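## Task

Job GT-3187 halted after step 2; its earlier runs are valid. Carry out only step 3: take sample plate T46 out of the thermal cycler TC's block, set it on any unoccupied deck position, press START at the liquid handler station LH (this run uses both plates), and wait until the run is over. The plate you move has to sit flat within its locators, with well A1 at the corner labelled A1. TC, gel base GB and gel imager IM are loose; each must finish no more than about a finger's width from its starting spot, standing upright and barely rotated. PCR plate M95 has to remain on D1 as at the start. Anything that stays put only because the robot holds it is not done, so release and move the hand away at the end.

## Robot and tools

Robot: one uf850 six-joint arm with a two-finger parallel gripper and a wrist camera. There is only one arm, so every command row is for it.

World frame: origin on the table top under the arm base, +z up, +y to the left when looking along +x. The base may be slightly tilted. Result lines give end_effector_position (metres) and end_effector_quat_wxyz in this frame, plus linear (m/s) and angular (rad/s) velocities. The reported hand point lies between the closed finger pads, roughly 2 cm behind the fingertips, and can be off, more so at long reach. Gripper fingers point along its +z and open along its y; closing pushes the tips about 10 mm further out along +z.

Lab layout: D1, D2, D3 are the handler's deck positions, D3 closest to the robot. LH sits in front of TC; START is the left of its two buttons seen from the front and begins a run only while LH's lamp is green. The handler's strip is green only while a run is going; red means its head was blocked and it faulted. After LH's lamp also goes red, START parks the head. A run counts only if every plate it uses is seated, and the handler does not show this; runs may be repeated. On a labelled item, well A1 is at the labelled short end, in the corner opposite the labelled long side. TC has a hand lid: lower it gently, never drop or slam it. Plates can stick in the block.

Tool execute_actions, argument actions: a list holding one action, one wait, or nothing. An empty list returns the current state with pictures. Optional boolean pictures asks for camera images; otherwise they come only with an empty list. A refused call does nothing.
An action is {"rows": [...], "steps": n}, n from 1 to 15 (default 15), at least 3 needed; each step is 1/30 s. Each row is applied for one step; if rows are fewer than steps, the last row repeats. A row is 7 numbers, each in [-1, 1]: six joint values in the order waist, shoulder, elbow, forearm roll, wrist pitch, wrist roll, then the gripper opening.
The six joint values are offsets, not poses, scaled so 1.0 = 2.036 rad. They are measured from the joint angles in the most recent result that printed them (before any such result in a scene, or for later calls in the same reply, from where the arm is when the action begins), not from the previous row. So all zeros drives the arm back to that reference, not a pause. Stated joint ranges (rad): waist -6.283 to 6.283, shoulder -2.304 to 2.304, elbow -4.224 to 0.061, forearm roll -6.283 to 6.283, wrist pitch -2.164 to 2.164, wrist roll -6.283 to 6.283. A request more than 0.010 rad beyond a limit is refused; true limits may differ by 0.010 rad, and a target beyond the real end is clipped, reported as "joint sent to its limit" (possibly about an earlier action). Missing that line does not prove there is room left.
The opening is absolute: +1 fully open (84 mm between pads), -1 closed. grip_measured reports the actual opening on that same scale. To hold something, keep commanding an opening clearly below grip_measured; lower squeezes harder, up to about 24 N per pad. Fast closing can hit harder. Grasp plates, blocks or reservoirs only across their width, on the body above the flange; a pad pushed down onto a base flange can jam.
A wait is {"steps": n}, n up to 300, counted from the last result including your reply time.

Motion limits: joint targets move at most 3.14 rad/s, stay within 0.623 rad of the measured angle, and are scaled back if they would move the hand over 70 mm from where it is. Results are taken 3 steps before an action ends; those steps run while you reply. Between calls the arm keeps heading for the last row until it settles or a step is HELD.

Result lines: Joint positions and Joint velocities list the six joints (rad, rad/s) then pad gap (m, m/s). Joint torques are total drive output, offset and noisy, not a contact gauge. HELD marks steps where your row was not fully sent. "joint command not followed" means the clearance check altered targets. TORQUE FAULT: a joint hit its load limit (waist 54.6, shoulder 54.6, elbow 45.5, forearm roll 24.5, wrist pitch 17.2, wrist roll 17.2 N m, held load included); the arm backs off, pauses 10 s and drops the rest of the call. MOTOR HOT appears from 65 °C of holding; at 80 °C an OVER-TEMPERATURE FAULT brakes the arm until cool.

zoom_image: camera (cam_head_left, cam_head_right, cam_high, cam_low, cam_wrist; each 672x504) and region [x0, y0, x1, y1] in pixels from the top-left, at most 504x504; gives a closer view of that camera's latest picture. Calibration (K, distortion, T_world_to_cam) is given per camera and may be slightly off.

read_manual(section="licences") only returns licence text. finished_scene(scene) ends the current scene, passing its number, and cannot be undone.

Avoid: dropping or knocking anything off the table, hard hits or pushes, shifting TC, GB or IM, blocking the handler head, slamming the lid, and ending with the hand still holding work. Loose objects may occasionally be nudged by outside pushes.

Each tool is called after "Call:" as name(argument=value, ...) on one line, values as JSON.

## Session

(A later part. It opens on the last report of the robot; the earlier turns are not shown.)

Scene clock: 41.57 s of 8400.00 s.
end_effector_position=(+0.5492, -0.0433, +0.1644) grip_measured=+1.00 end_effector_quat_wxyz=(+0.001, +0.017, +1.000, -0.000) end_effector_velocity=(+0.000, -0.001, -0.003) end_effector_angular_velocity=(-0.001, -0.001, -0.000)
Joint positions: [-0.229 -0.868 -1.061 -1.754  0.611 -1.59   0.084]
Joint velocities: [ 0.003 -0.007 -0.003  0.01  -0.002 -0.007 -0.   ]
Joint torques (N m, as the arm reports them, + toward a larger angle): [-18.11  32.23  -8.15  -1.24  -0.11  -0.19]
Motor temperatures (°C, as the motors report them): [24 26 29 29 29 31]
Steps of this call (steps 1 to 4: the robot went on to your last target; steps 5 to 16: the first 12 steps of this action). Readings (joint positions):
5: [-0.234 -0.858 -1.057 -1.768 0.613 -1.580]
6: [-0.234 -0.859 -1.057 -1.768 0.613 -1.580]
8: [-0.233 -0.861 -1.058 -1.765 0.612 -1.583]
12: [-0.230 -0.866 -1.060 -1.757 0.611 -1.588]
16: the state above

Call:
execute_actions(actions=[{"rows": [[0.0002,-0.0003,-0.0001,0.0004,0,-0.0003,0.95],[0.0002,-0.0003,-0.0001,0.0004,0,-0.0003,0.9],[0.0002,-0.0003,-0.0001,0.0004,0,-0.0003,0.85],[0.0002,-0.0003,-0.0001,0.0004,0,-0.0003,0.8],[0.0002,-0.0003,-0.0001,0.0004,0,-0.0003,0.7],[0.0002,-0.0003,-0.0001,0.0004,0,-0.0003,0.6],[0.0002,-0.0003,-0.0001,0.0004,0,-0.0003,0.5],[0.0002,-0.0003,-0.0001,0.0004,0,-0.0003,0.4],[0.0002,-0.0003,-0.0001,0.0004,0,-0.0003,0.3],[0.0002,-0.0003,-0.0001,0.0004,0,-0.0003,0.2]], "steps": 15}], pictures=true)

Scene clock: 42.17 s of 8400.00 s.
end_effector_position=(+0.5492, -0.0433, +0.1641) grip_measured=+0.94 end_effector_quat_wxyz=(+0.001, +0.017, +1.000, -0.000) end_effector_velocity=(+0.001, +0.000, +0.000) end_effector_angular_velocity=(-0.001, -0.001, +0.001)
Joint positions: [-0.229 -0.869 -1.061 -1.754  0.611 -1.59   0.082]
Joint velocities: [ 0.001  0.    -0.001  0.    -0.     0.     0.   ]
Joint torques (N m, as the arm reports them, + toward a larger angle): [-16.5   28.17  -8.95  -0.65  -0.15  -0.08]
Motor temperatures (°C, as the motors report them): [24 26 29 29 29 31]
Steps of this call (steps 1 to 3: the last 3 steps of your previous action; steps 4 to 6: the robot went on to your last target; steps 7 to 18: the first 12 steps of this action). Readings (joint positions):
7: [-0.228 -0.869 -1.061 -1.754 0.611 -1.590]
8: [-0.228 -0.869 -1.061 -1.754 0.611 -1.590]
10: [-0.229 -0.869 -1.061 -1.754 0.611 -1.591]
14: [-0.229 -0.869 -1.061 -1.754 0.611 -1.590]
18: the state above
camera_calibration (this result's frames):
cam_wrist: T_world_to_cam=[[0.0353475, 0.999354, -0.00642362, 0.0586257], [0.999326, -0.0352812, 0.0101612, -0.486548], [0.00992796, -0.00677846, -0.999928, 0.286828], [0, 0, 0, 1]] pos_world=[0.4813, -0.0738096, 0.292128]

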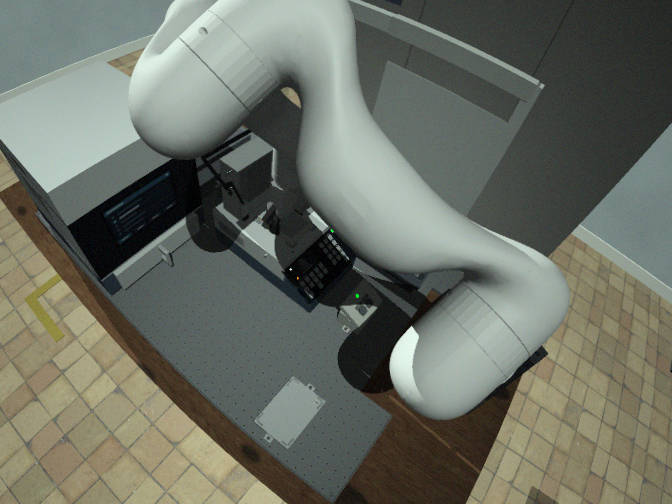

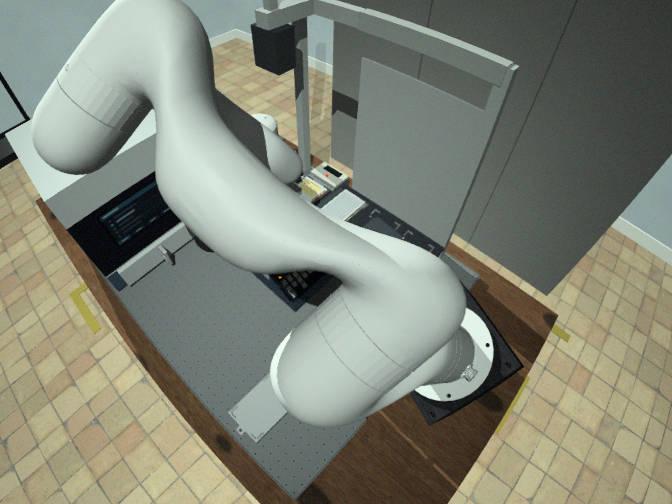

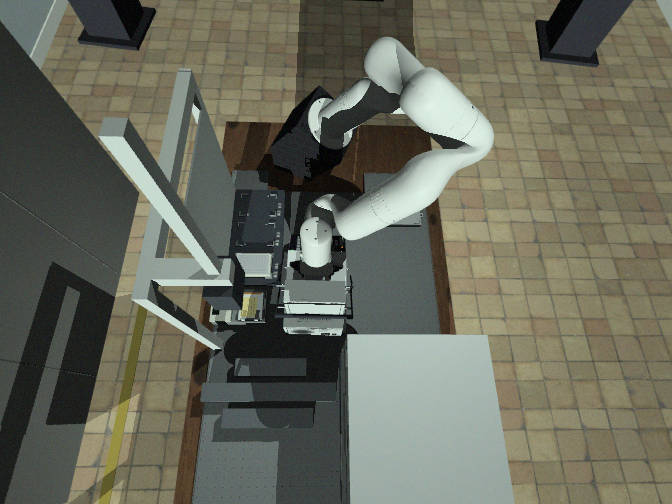

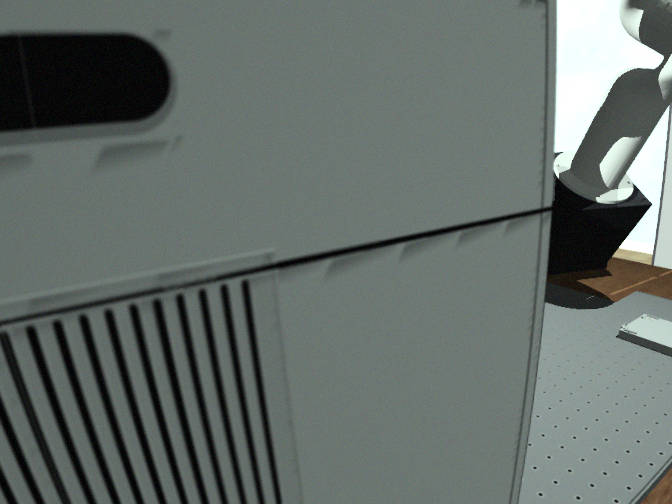

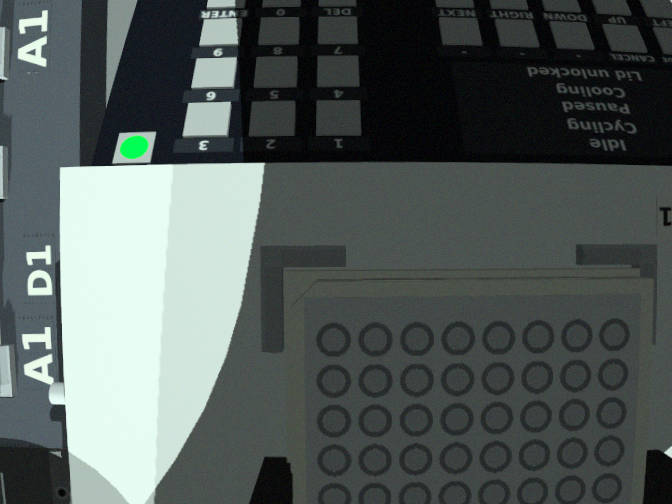

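Call:
execute_actions(actions=[{"rows": [[0,0,0,0,0,0,0.1],[0,0,0,0,0,0,0.0],[-0.00027,0.00047,0.00019,-0.00064,0.0001,0.00047,-0.1],[-0.00053,0.00094,0.00038,-0.00128,0.00021,0.00093,-0.2],[-0.0008,0.0014,0.00057,-0.0019,0.0003,0.0014,-0.2],[-0.00106,0.00188,0.00076,-0.00256,0.00042,0.00186,-0.2],[-0.0013,0.00235,0.00095,-0.0032,0.00052,0.0023,-0.2],[-0.0016,0.0028,0.00114,-0.00384,0.00063,0.0028,-0.2]], "steps": 15}], pictures=true)

Scene clock: 42.70 s of 8400.00 s.
end_effector_position=(+0.5491, -0.0433, +0.1662) grip_measured=+0.94 end_effector_quat_wxyz=(+0.000, +0.017, +1.000, -0.000) end_effector_velocity=(+0.006, -0.003, +0.018) end_effector_angular_velocity=(-0.001, -0.017, +0.003)
Joint positions: [-0.231 -0.865 -1.059 -1.76   0.612 -1.586  0.082]
Joint velocities: [-0.022  0.028  0.005 -0.024  0.009  0.012  0.   ]
Joint torques (N m, as the arm reports them, + toward a larger angle): [-18.67  29.37  -9.    -0.21  -0.1   -0.26]
Motor temperatures (°C, as the motors report them): [24 26 29 29 29 31]
Steps of this call (steps 1 to 3: the last 3 steps of your previous action; step 4: the robot went on to your last target; steps 5 to 16: the first 12 steps of this action). Readings (joint positions):
5: [-0.229 -0.869 -1.061 -1.754 0.611 -1.590]
6: [-0.229 -0.869 -1.061 -1.754 0.611 -1.590]
8: [-0.229 -0.869 -1.061 -1.754 0.611 -1.590]
12: [-0.229 -0.868 -1.060 -1.756 0.611 -1.588]
16: the state above
camera_calibration (this result's frames):
cam_wrist: T_world_to_cam=[[0.0355977, 0.999345, -0.00654872, 0.058558], [0.999321, -0.0355331, 0.00973656, -0.486327], [0.00949748, -0.00689087, -0.999931, 0.289127], [0, 0, 0, 1]] pos_world=[0.481166, -0.073808, 0.294226]

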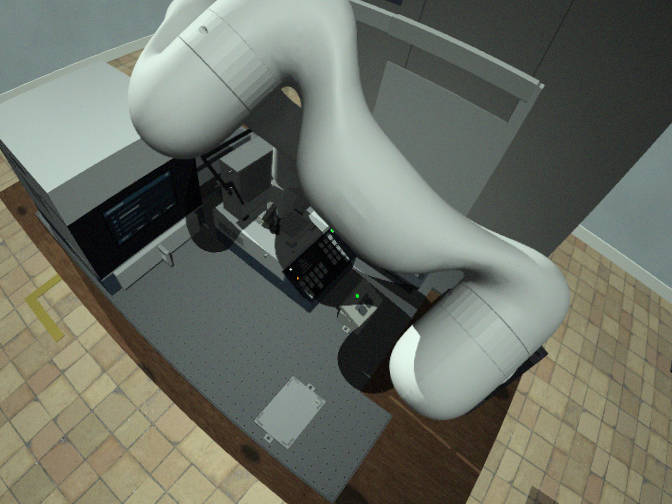

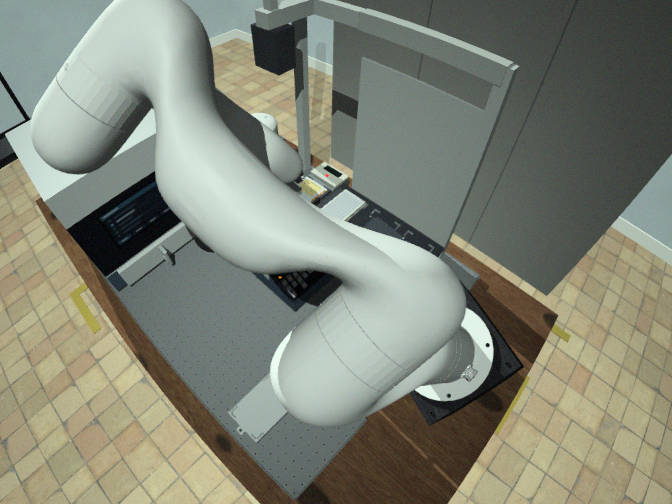

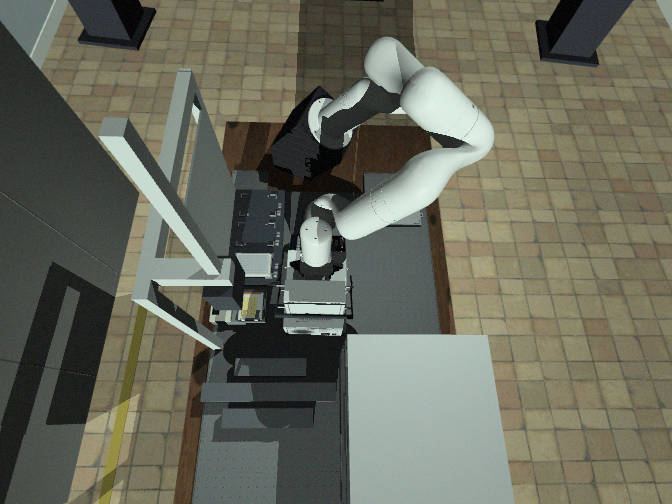

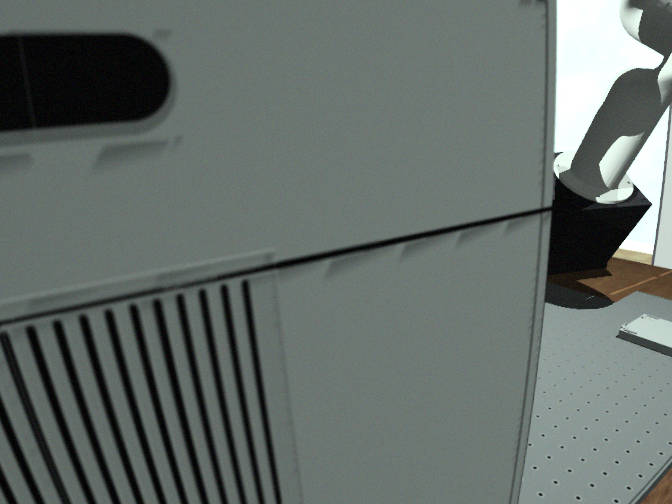

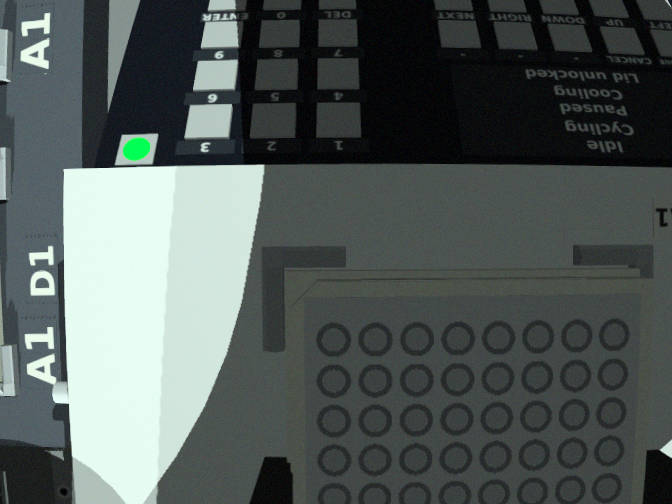

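Call:
execute_actions(actions=[{"rows": [[-0.00106,0.00188,0.00076,-0.00256,0.00042,0.00186,-0.2],[-0.0021,0.00376,0.0015,-0.0051,0.00084,0.0037,-0.2],[-0.0037,0.0066,0.00266,-0.009,0.0015,0.0065,-0.2],[-0.0058,0.0103,0.0041,-0.0141,0.0024,0.0102,-0.2],[-0.009,0.016,0.006,-0.0218,0.004,0.0158,-0.2],[-0.014,0.0245,0.0088,-0.034,0.0068,0.025,-0.2],[-0.020,0.0347,0.012,-0.048,0.0103,0.0355,-0.2],[-0.026,0.045,0.015,-0.0625,0.014,0.046,-0.2],[-0.032,0.055,0.0178,-0.077,0.0178,0.057,-0.2],[-0.038,0.065,0.0205,-0.091,0.0215,0.0675,-0.2],[-0.04445,0.07583,0.02333,-0.10634,0.02559,0.07893,-0.2]], "steps": 15}])

Scene clock: 44.63 s of 8400.00 s.
end_effector_position=(+0.5504, -0.0430, +0.2064) grip_measured=+0.94 end_effector_quat_wxyz=(+0.001, +0.017, +1.000, +0.001) end_effector_velocity=(+0.009, -0.000, +0.269) end_effector_angular_velocity=(+0.002, -0.015, +0.010)
Joint positions: [-0.274 -0.79  -1.034 -1.863  0.635 -1.509  0.082]
Joint velocities: [-0.287  0.489  0.139 -0.682  0.169  0.502  0.   ]
Joint torques (N m, as the arm reports them, + toward a larger angle): [-19.51  36.03  -9.82  -1.41  -0.07  -0.06]
Motor temperatures (°C, as the motors report them): [24 26 29 29 29 31]
Steps of this call (steps 1 to 3: the last 3 steps of your previous action; steps 4 to 15: the robot went on to your last target; steps 16 to 46: nothing new was sent; steps 47 to 58: the first 12 steps of this action). Readings (joint positions):
47: [-0.232 -0.863 -1.059 -1.762 0.612 -1.585]
48: [-0.232 -0.863 -1.059 -1.762 0.612 -1.584]
50: [-0.233 -0.861 -1.058 -1.765 0.613 -1.582]
54: [-0.244 -0.842 -1.050 -1.791 0.618 -1.563]
58: the state above

Call:
execute_actions(actions=[{"rows": [[-0.0233,0.039,0.011,-0.0557,0.0143,0.0411,-0.2],[-0.0298,0.035,0.0119,-0.0554,0.0127,0.048,-0.2],[-0.0427,0.0269,0.0137,-0.0547,0.0095,0.0617,-0.2],[-0.0622,0.0149,0.0164,-0.0537,0.0048,0.0824,-0.2],[-0.0881,-0.0012,0.02,-0.0524,-0.0016,0.1099,-0.2],[-0.1172,-0.0193,0.0241,-0.0509,-0.0087,0.1409,-0.2],[-0.1463,-0.0374,0.0281,-0.0494,-0.0158,0.1719,-0.2],[-0.1755,-0.0555,0.0322,-0.0479,-0.023,0.2028,-0.2],[-0.2046,-0.0736,0.0362,-0.0465,-0.0301,0.2338,-0.2],[-0.2338,-0.0917,0.0403,-0.045,-0.0372,0.2648,-0.2],[-0.2629,-0.1098,0.0443,-0.0435,-0.0444,0.2957,-0.2],[-0.2921,-0.1279,0.0484,-0.042,-0.0515,0.3267,-0.2],[-0.318,-0.144,0.052,-0.0407,-0.0579,0.3542,-0.2],[-0.3374,-0.1561,0.0547,-0.0397,-0.0626,0.3749,-0.2],[-0.3471,-0.1621,0.056,-0.0392,-0.065,0.3852,-0.2]], "steps": 15}])

Call:
execute_actions(actions=[{"steps": 30}], pictures=true)

Scene clock: 45.43 s of 8400.00 s.
end_effector_position=(+0.5026, -0.1146, +0.2493) grip_measured=+0.94 end_effector_quat_wxyz=(+0.001, +0.164, +0.986, -0.011) end_effector_velocity=(-0.206, -0.266, -0.004) end_effector_angular_velocity=(-0.072, -0.016, -1.199)
Joint positions: [-0.447 -0.789 -0.994 -1.97   0.633 -1.293  0.082]
Joint velocities: [-0.51  -0.316  0.069  0.026 -0.124  0.542  0.   ]
Joint torques (N m, as the arm reports them, + toward a larger angle): [-19.65  28.63  -9.77  -1.25  -0.23  -0.48]
Motor temperatures (°C, as the motors report them): [24 26 29 29 29 31]
Steps of this call (steps 1 to 3: the last 3 steps of your previous action; steps 4 to 12: the robot went on to your last target; steps 13 to 24: the first 12 steps of this action). Readings (joint positions):
13: [-0.320 -0.712 -1.012 -1.974 0.663 -1.427]
14: [-0.321 -0.712 -1.012 -1.974 0.663 -1.426]
16: [-0.325 -0.714 -1.012 -1.975 0.663 -1.420]
20: [-0.378 -0.747 -1.004 -1.973 0.650 -1.365]
24: the state above

Scene clock: 46.43 s of 8400.00 s.
end_effector_position=(+0.2492, -0.2708, +0.2215) grip_measured=+0.94 end_effector_quat_wxyz=(+0.001, +0.695, +0.719, -0.001) end_effector_velocity=(-0.065, -0.013, -0.013) end_effector_angular_velocity=(+0.020, -0.017, -0.318)
Joint positions: [-0.966 -1.111 -0.922 -1.944  0.506 -0.741  0.082]
Joint velocities: [-0.136 -0.082  0.014  0.008 -0.033  0.155  0.   ]
Joint torques (N m, as the arm reports them, + toward a larger angle): [-14.02  34.18  -9.59  -1.21  -0.05  -0.45]
Motor temperatures (°C, as the motors report them): [24 26 29 29 29 31]
Kept back: nothing.
Steps of this call (steps 1 to 3: the last 3 steps of your previous action; steps 4 to 30: the robot went on to your last target). Readings (joint positions):
1: [-0.464 -0.800 -0.992 -1.969 0.629 -1.274]
2: [-0.481 -0.811 -0.990 -1.968 0.625 -1.256]
4: [-0.516 -0.832 -0.985 -1.966 0.616 -1.219]
8: [-0.587 -0.876 -0.975 -1.963 0.599 -1.144]
30: the state above
camera_calibration (this result's frames):
cam_wrist: T_world_to_cam=[[0.999428, 0.0330651, -0.00712147, -0.204771], [0.0331465, -0.999383, 0.0116283, -0.215984], [-0.00673259, -0.0118577, -0.999907, 0.348365], [0, 0, 0, 1]] pos_world=[0.214158, -0.204949, 0.349386]

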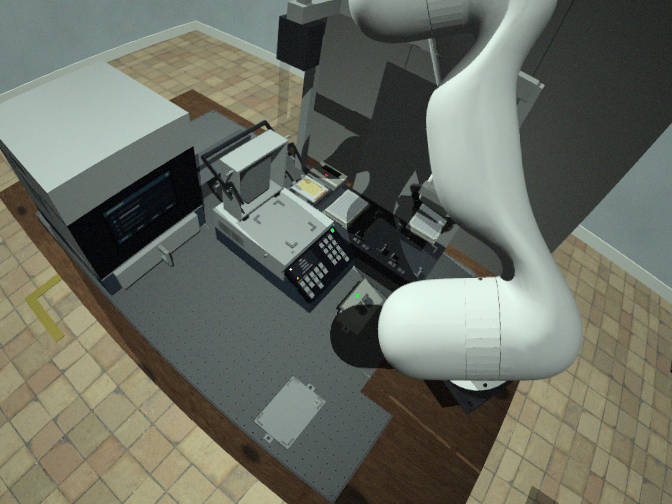

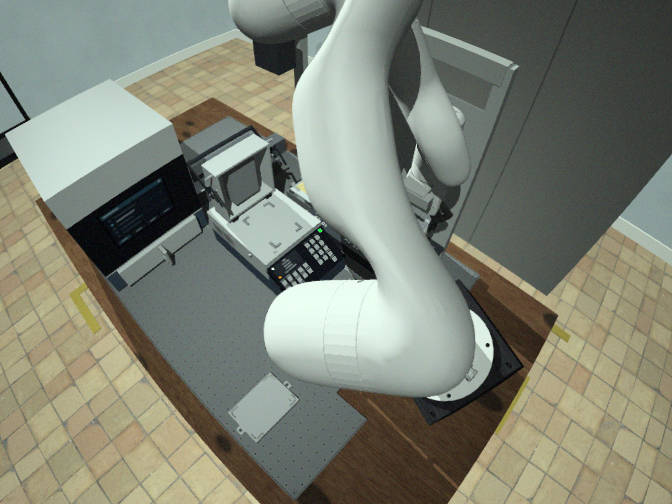

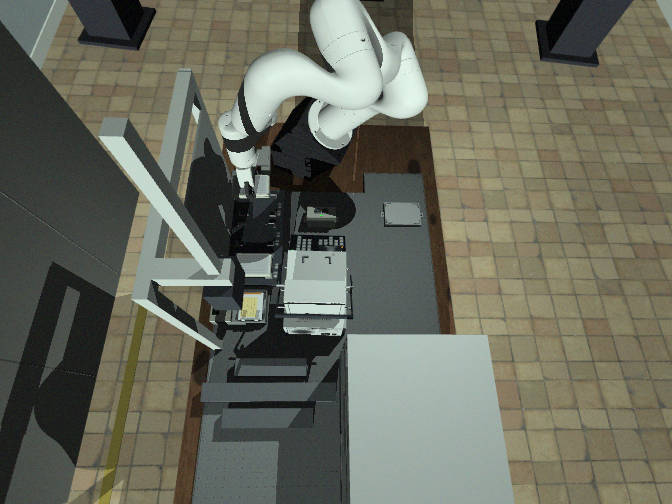

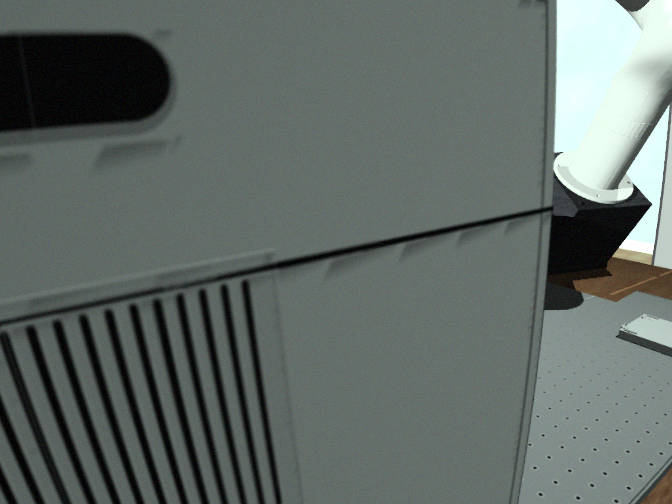

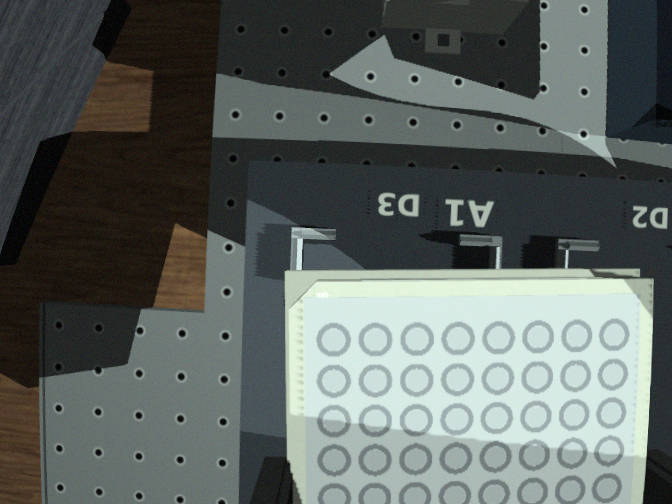

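Take a settled look.

Call:
execute_actions(actions=[{"steps": 12}], pictures=true)

Call:
zoom_image(camera="cam_wrist", region=[280, 210, 540, 300])

Call:
zoom_image(camera="cam_head_left", region=[380, 170, 480, 270])

Scene clock: 46.83 s of 8400.00 s.
end_effector_position=(+0.2424, -0.2720, +0.2201) grip_measured=+0.94 end_effector_quat_wxyz=(+0.000, +0.706, +0.708, +0.000) end_effector_velocity=(-0.002, +0.000, -0.001) end_effector_angular_velocity=(+0.002, +0.000, -0.007)
Joint positions: [-0.98  -1.12  -0.921 -1.943  0.503 -0.726  0.082]
Joint velocities: [-0.003 -0.003  0.     0.    -0.001  0.003  0.   ]
Joint torques (N m, as the arm reports them, + toward a larger angle): [-14.45  32.4  -10.45  -0.4    0.22  -0.36]
Motor temperatures (°C, as the motors report them): [24 26 29 29 29 31]
Kept back: nothing.
Steps of this call (steps 1 to 12: the robot went on to your last target). Readings (joint positions):
1: [-0.970 -1.114 -0.922 -1.944 0.505 -0.737]
2: [-0.973 -1.115 -0.922 -1.943 0.505 -0.734]
4: [-0.976 -1.118 -0.921 -1.943 0.504 -0.730]
8: [-0.979 -1.119 -0.921 -1.943 0.503 -0.726]
12: the state above
camera_calibration (this result's frames):
cam_wrist: T_world_to_cam=[[0.999985, 0.000700259, -0.00546379, -0.207261], [0.000751231, -0.999956, 0.00933248, -0.208752], [-0.00545701, -0.00933644, -0.999942, 0.347263], [0, 0, 0, 1]] pos_world=[0.20931, -0.205355, 0.348058]

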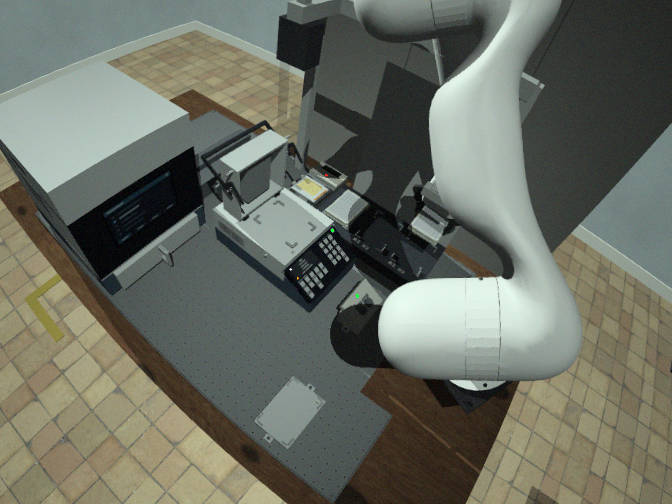

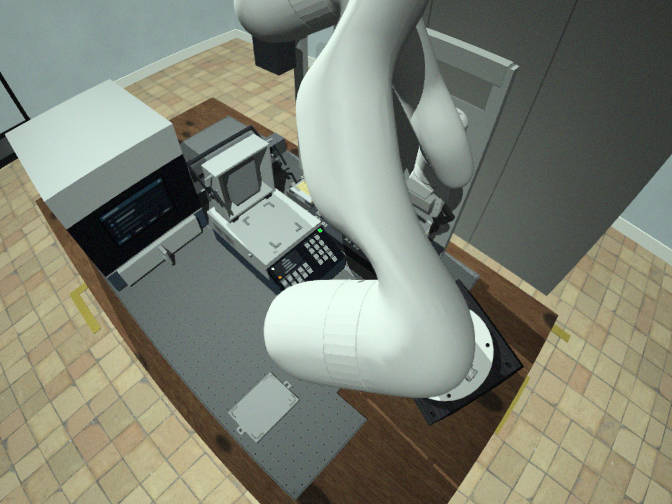

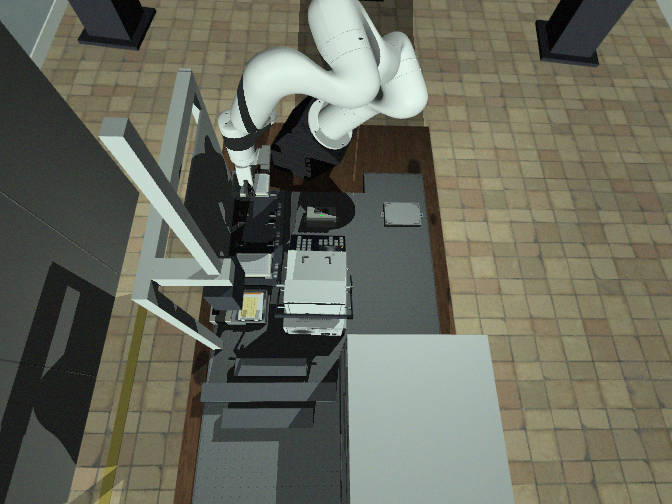

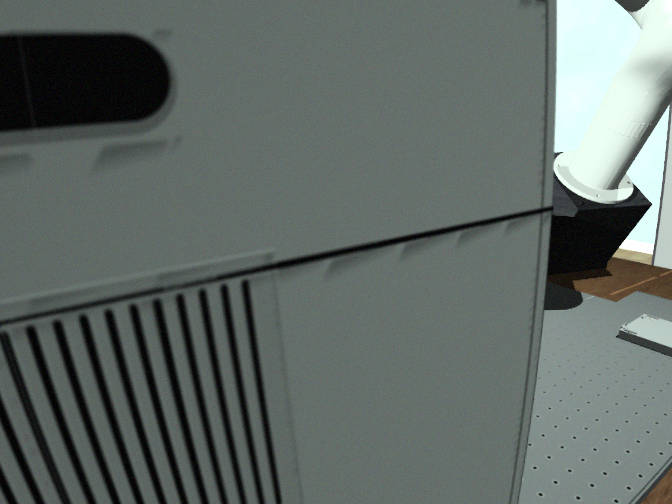

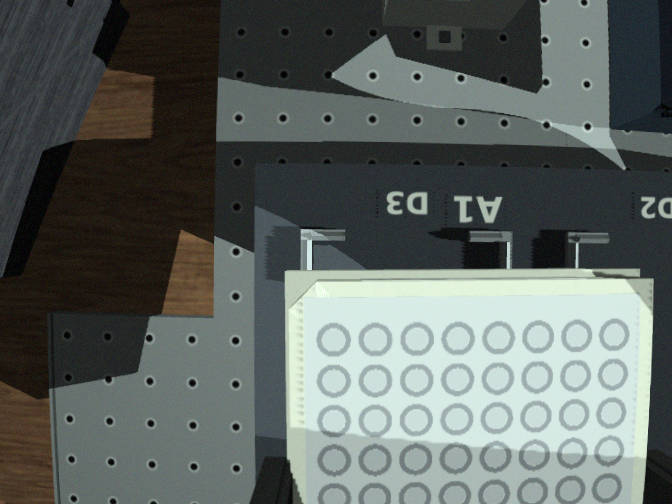

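Region (280, 210, 540, 300) of cam_wrist's 672x504 image, scaled by 1.938, with more detail than that image has; it fills the top 174 rows of this view, and the rest is white.

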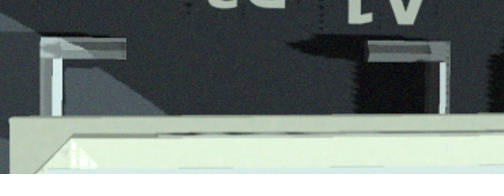

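Region (380, 170, 480, 270) of cam_head_left's 672x504 image, scaled by 5.040, with more detail than that image has.

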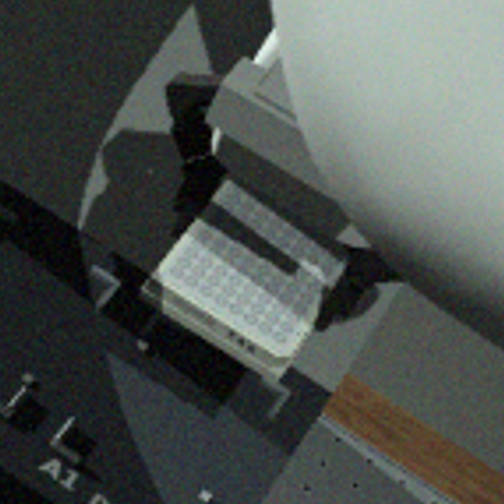

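Call:
execute_actions(actions=[{"rows": [[0.0035,-0.0055,-0.0018,0.0102,0.0003,-0.0076,-0.2],[0.0104,-0.0166,-0.0053,0.0307,0.001,-0.0228,-0.2],[0.0194,-0.0309,-0.01,0.0572,0.0018,-0.0425,-0.2],[0.029,-0.0463,-0.0149,0.0859,0.0027,-0.0638,-0.2],[0.0387,-0.0618,-0.0199,0.1145,0.0036,-0.0851,-0.2],[0.0484,-0.0772,-0.0249,0.1431,0.0045,-0.1064,-0.2],[0.058,-0.0927,-0.0299,0.1717,0.0054,-0.1276,-0.2],[0.065,-0.1037,-0.0334,0.1922,0.0061,-0.1428,-0.2],[0.06912,-0.11034,-0.03555,0.20444,0.00644,-0.15193,-0.2]], "steps": 15}])

Call:
execute_actions(actions=[{"steps": 22}], pictures=true)

Call:
zoom_image(camera="cam_wrist", region=[250, 220, 370, 300])

Call:
zoom_image(camera="cam_wrist", region=[552, 220, 672, 300])

Scene clock: 48.23 s of 8400.00 s.
end_effector_position=(+0.2468, -0.2671, +0.1458) grip_measured=+0.94 end_effector_quat_wxyz=(-0.000, +0.709, +0.705, +0.005) end_effector_velocity=(-0.019, +0.025, -0.290) end_effector_angular_velocity=(-0.018, +0.033, -0.043)
Joint positions: [-0.885 -1.271 -0.969 -1.664  0.511 -0.933  0.082]
Joint velocities: [ 0.368 -0.588 -0.183  1.08   0.034 -0.794 -0.   ]
Joint torques (N m, as the arm reports them, + toward a larger angle): [-16.5   36.2   -8.36  -4.78  -0.36  -0.09]
Motor temperatures (°C, as the motors report them): [24 26 29 29 29 31]
Steps of this call (steps 1 to 30: the robot went on to your last target; steps 31 to 42: the first 12 steps of this action). Readings (joint positions):
31: [-0.980 -1.120 -0.921 -1.943 0.503 -0.725]
32: [-0.980 -1.121 -0.921 -1.941 0.503 -0.727]
34: [-0.974 -1.129 -0.924 -1.925 0.503 -0.739]
38: [-0.938 -1.187 -0.943 -1.818 0.507 -0.819]
42: the state above

Scene clock: 48.97 s of 8400.00 s.
end_effector_position=(+0.2430, -0.2648, +0.1101) grip_measured=+0.94 end_effector_quat_wxyz=(+0.000, +0.710, +0.704, +0.000) end_effector_velocity=(-0.001, -0.000, -0.000) end_effector_angular_velocity=(-0.000, +0.001, -0.001)
Joint positions: [-0.839 -1.344 -0.993 -1.527  0.516 -1.035  0.082]
Joint velocities: [-0.    -0.001 -0.     0.001 -0.001 -0.001 -0.   ]
Joint torques (N m, as the arm reports them, + toward a larger angle): [-15.73  32.79  -6.85  -0.85   0.04  -0.29]
Motor temperatures (°C, as the motors report them): [24 26 29 29 29 31]
Kept back: nothing.
Steps of this call (steps 1 to 3: the last 3 steps of your previous action; steps 4 to 22: the robot went on to your last target). Readings (joint positions):
1: [-0.874 -1.290 -0.975 -1.630 0.513 -0.957]
2: [-0.864 -1.305 -0.979 -1.602 0.513 -0.978]
4: [-0.852 -1.324 -0.985 -1.566 0.514 -1.005]
8: [-0.843 -1.339 -0.991 -1.538 0.515 -1.027]
22: the state above
camera_calibration (this result's frames):
cam_wrist: T_world_to_cam=[[0.999928, -0.0105767, -0.00560455, -0.21145], [-0.0105255, -0.999903, 0.00909668, -0.197748], [-0.00570022, -0.00903703, -0.999943, 0.237545], [0, 0, 0, 1]] pos_world=[0.210708, -0.197819, 0.238145]

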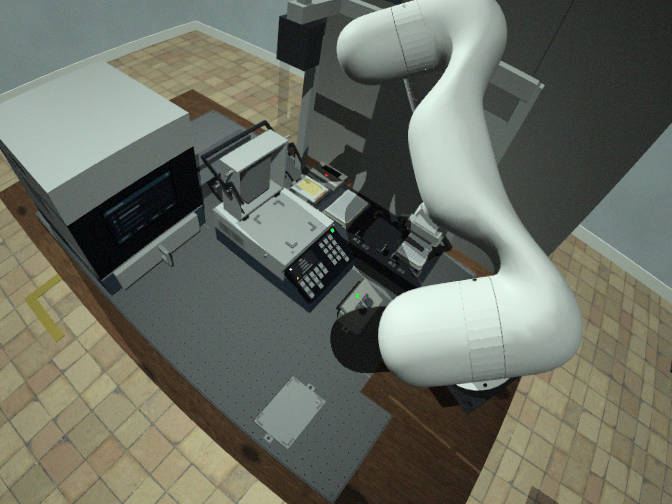

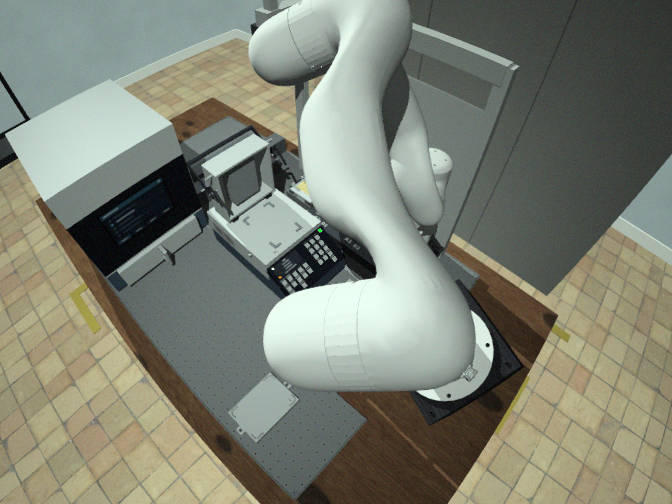

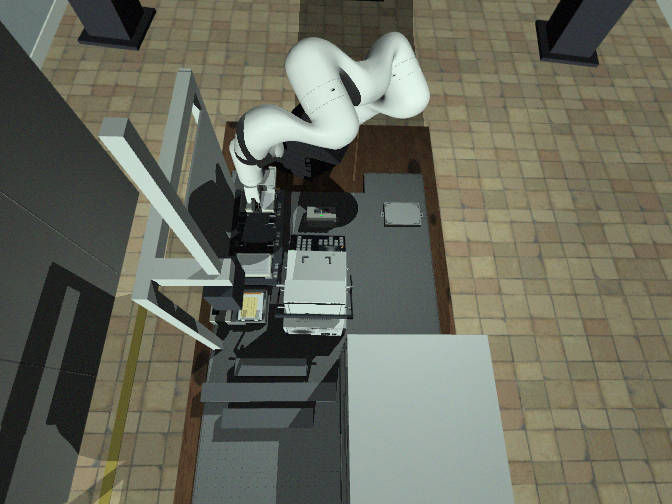

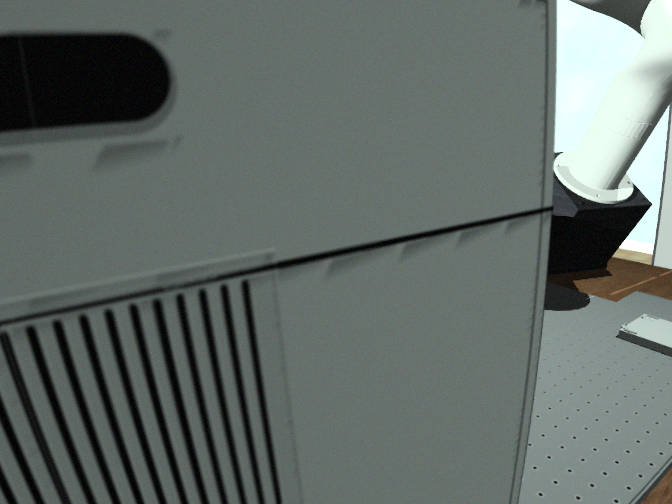

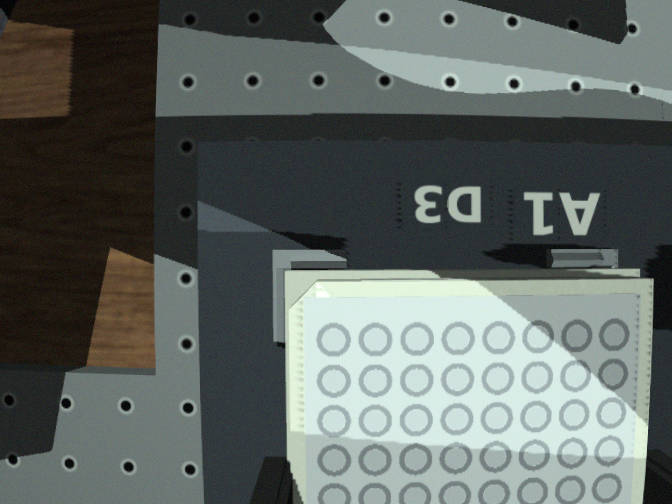

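Region (250, 220, 370, 300) of cam_wrist's 672x504 image, scaled by 4.200, with more detail than that image has.

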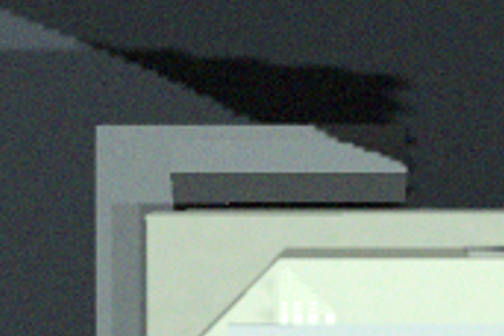

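Region (552, 220, 672, 300) of cam_wrist's 672x504 image, scaled by 4.200, with more detail than that image has.

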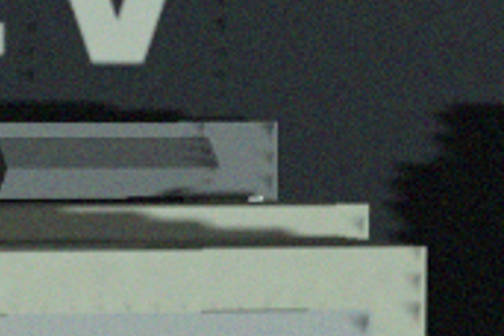

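Call:
execute_actions(actions=[{"rows": [[-0.00033,-0.00072,-0.00194,-0.00246,-0.00015,0.00244,-0.2],[0.00098,-0.00286,-0.00312,0.00038,0.00038,0.00058,-0.2],[0.0026,-0.0055,-0.0046,0.0039,0.001,-0.0017,-0.2],[0.00425,-0.0082,-0.0061,0.0075,0.0017,-0.0041,-0.2],[0.0059,-0.0109,-0.00755,0.011,0.00235,-0.0064,-0.2],[0.0075,-0.01357,-0.009,0.01458,0.003,-0.0087,-0.2],[0.00884,-0.01571,-0.01021,0.01742,0.00353,-0.01057,-0.2]], "steps": 15}])

Call:
execute_actions(actions=[{"steps": 12}], pictures=true)

Call:
zoom_image(camera="cam_wrist", region=[250, 220, 370, 300])

Call:
zoom_image(camera="cam_wrist", region=[552, 220, 672, 300])

Scene clock: 50.83 s of 8400.00 s.
end_effector_position=(+0.2435, -0.2660, +0.0985) grip_measured=+0.94 end_effector_quat_wxyz=(+0.000, +0.710, +0.704, +0.000) end_effector_velocity=(+0.001, -0.002, -0.022) end_effector_angular_velocity=(-0.002, -0.002, +0.001)
Joint positions: [-0.825 -1.371 -1.01  -1.498  0.522 -1.052  0.082]
Joint velocities: [ 0.03  -0.05  -0.031  0.065  0.013 -0.042 -0.   ]
Joint torques (N m, as the arm reports them, + toward a larger angle): [-18.79  35.48  -6.07  -1.59   0.05  -0.06]
Motor temperatures (°C, as the motors report them): [24 26 29 29 29 31]
Steps of this call (steps 1 to 15: the robot went on to your last target; steps 16 to 44: nothing new was sent; steps 45 to 56: the first 12 steps of this action). Readings (joint positions):
45: [-0.839 -1.345 -0.993 -1.527 0.516 -1.035]
46: [-0.839 -1.345 -0.993 -1.527 0.516 -1.034]
48: [-0.839 -1.347 -0.996 -1.527 0.516 -1.034]
52: [-0.832 -1.359 -1.004 -1.513 0.519 -1.043]
56: the state above

Scene clock: 51.23 s of 8400.00 s.
end_effector_position=(+0.2437, -0.2662, +0.0962) grip_measured=+0.94 end_effector_quat_wxyz=(+0.000, +0.710, +0.704, +0.000) end_effector_velocity=(+0.000, -0.000, -0.000) end_effector_angular_velocity=(-0.000, -0.000, +0.001)
Joint positions: [-0.821 -1.376 -1.014 -1.492  0.523 -1.056  0.082]
Joint velocities: [ 0.001 -0.001 -0.001  0.001  0.    -0.002  0.   ]
Joint torques (N m, as the arm reports them, + toward a larger angle): [-14.4   30.65  -6.93  -1.96  -0.21  -0.21]
Motor temperatures (°C, as the motors report them): [24 26 29 29 29 31]
Kept back: nothing.
Steps of this call (steps 1 to 3: the last 3 steps of your previous action; steps 4 to 12: the robot went on to your last target). Readings (joint positions):
1: [-0.824 -1.373 -1.011 -1.497 0.522 -1.053]
2: [-0.823 -1.374 -1.012 -1.495 0.522 -1.054]
4: [-0.822 -1.375 -1.013 -1.494 0.523 -1.055]
8: [-0.822 -1.376 -1.014 -1.492 0.523 -1.056]
12: the state above
camera_calibration (this result's frames):
cam_wrist: T_world_to_cam=[[0.99993, -0.0105322, -0.00544777, -0.212239], [-0.0104834, -0.999905, 0.00890043, -0.198952], [-0.00554099, -0.00884269, -0.999946, 0.223657], [0, 0, 0, 1]] pos_world=[0.211378, -0.199191, 0.224259]

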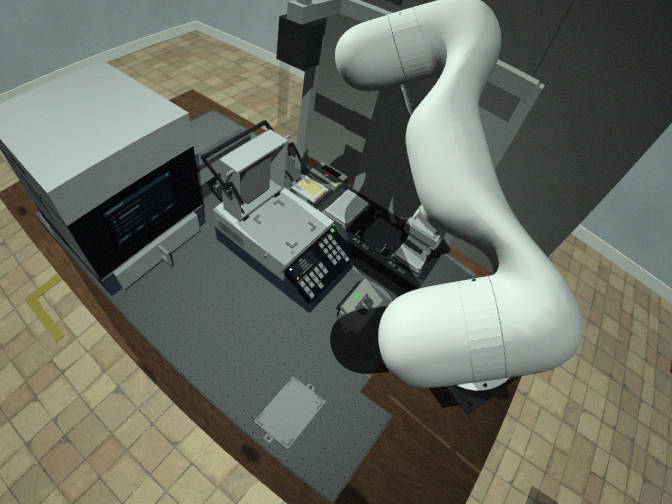

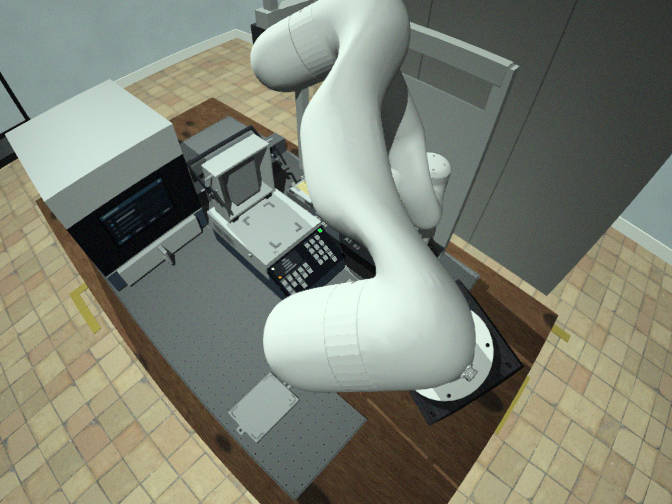

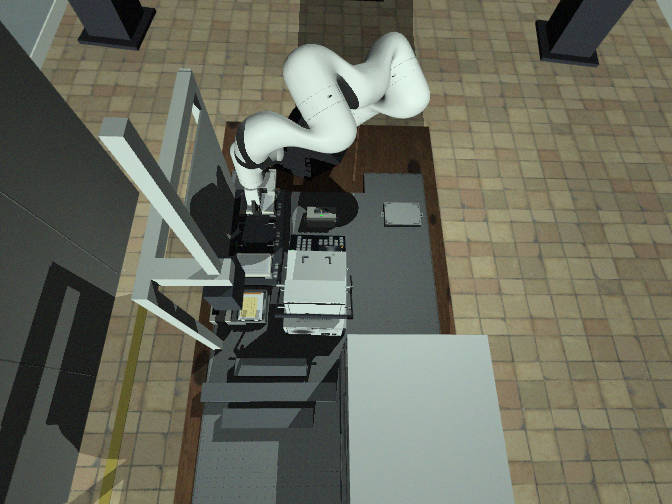

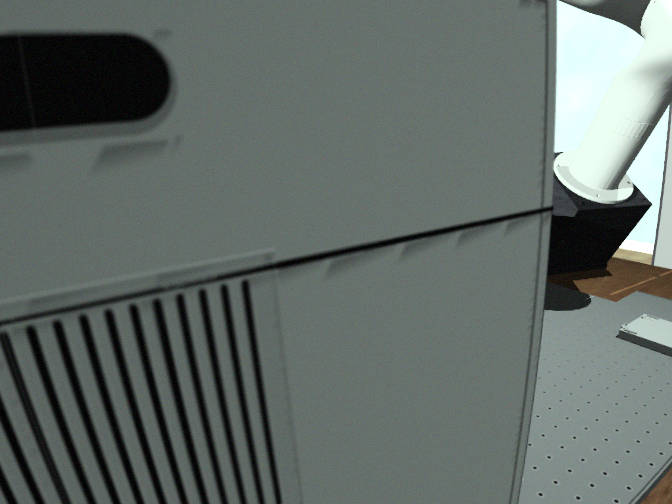

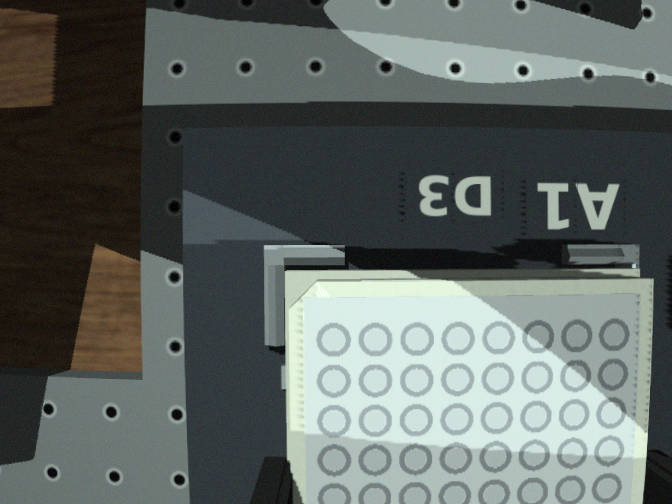

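Region (250, 220, 370, 300) of cam_wrist's 672x504 image, scaled by 4.200, with more detail than that image has.

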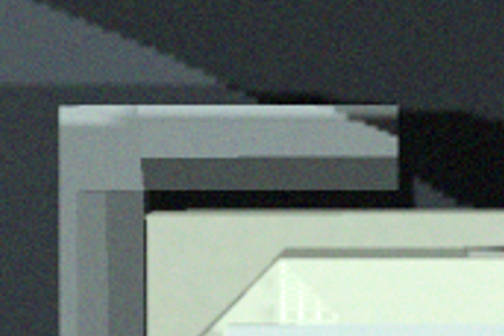

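Region (552, 220, 672, 300) of cam_wrist's 672x504 image, scaled by 4.200, with more detail than that image has.

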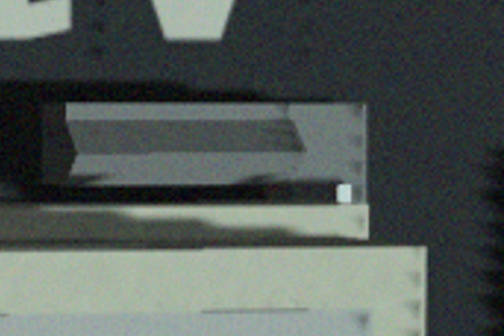

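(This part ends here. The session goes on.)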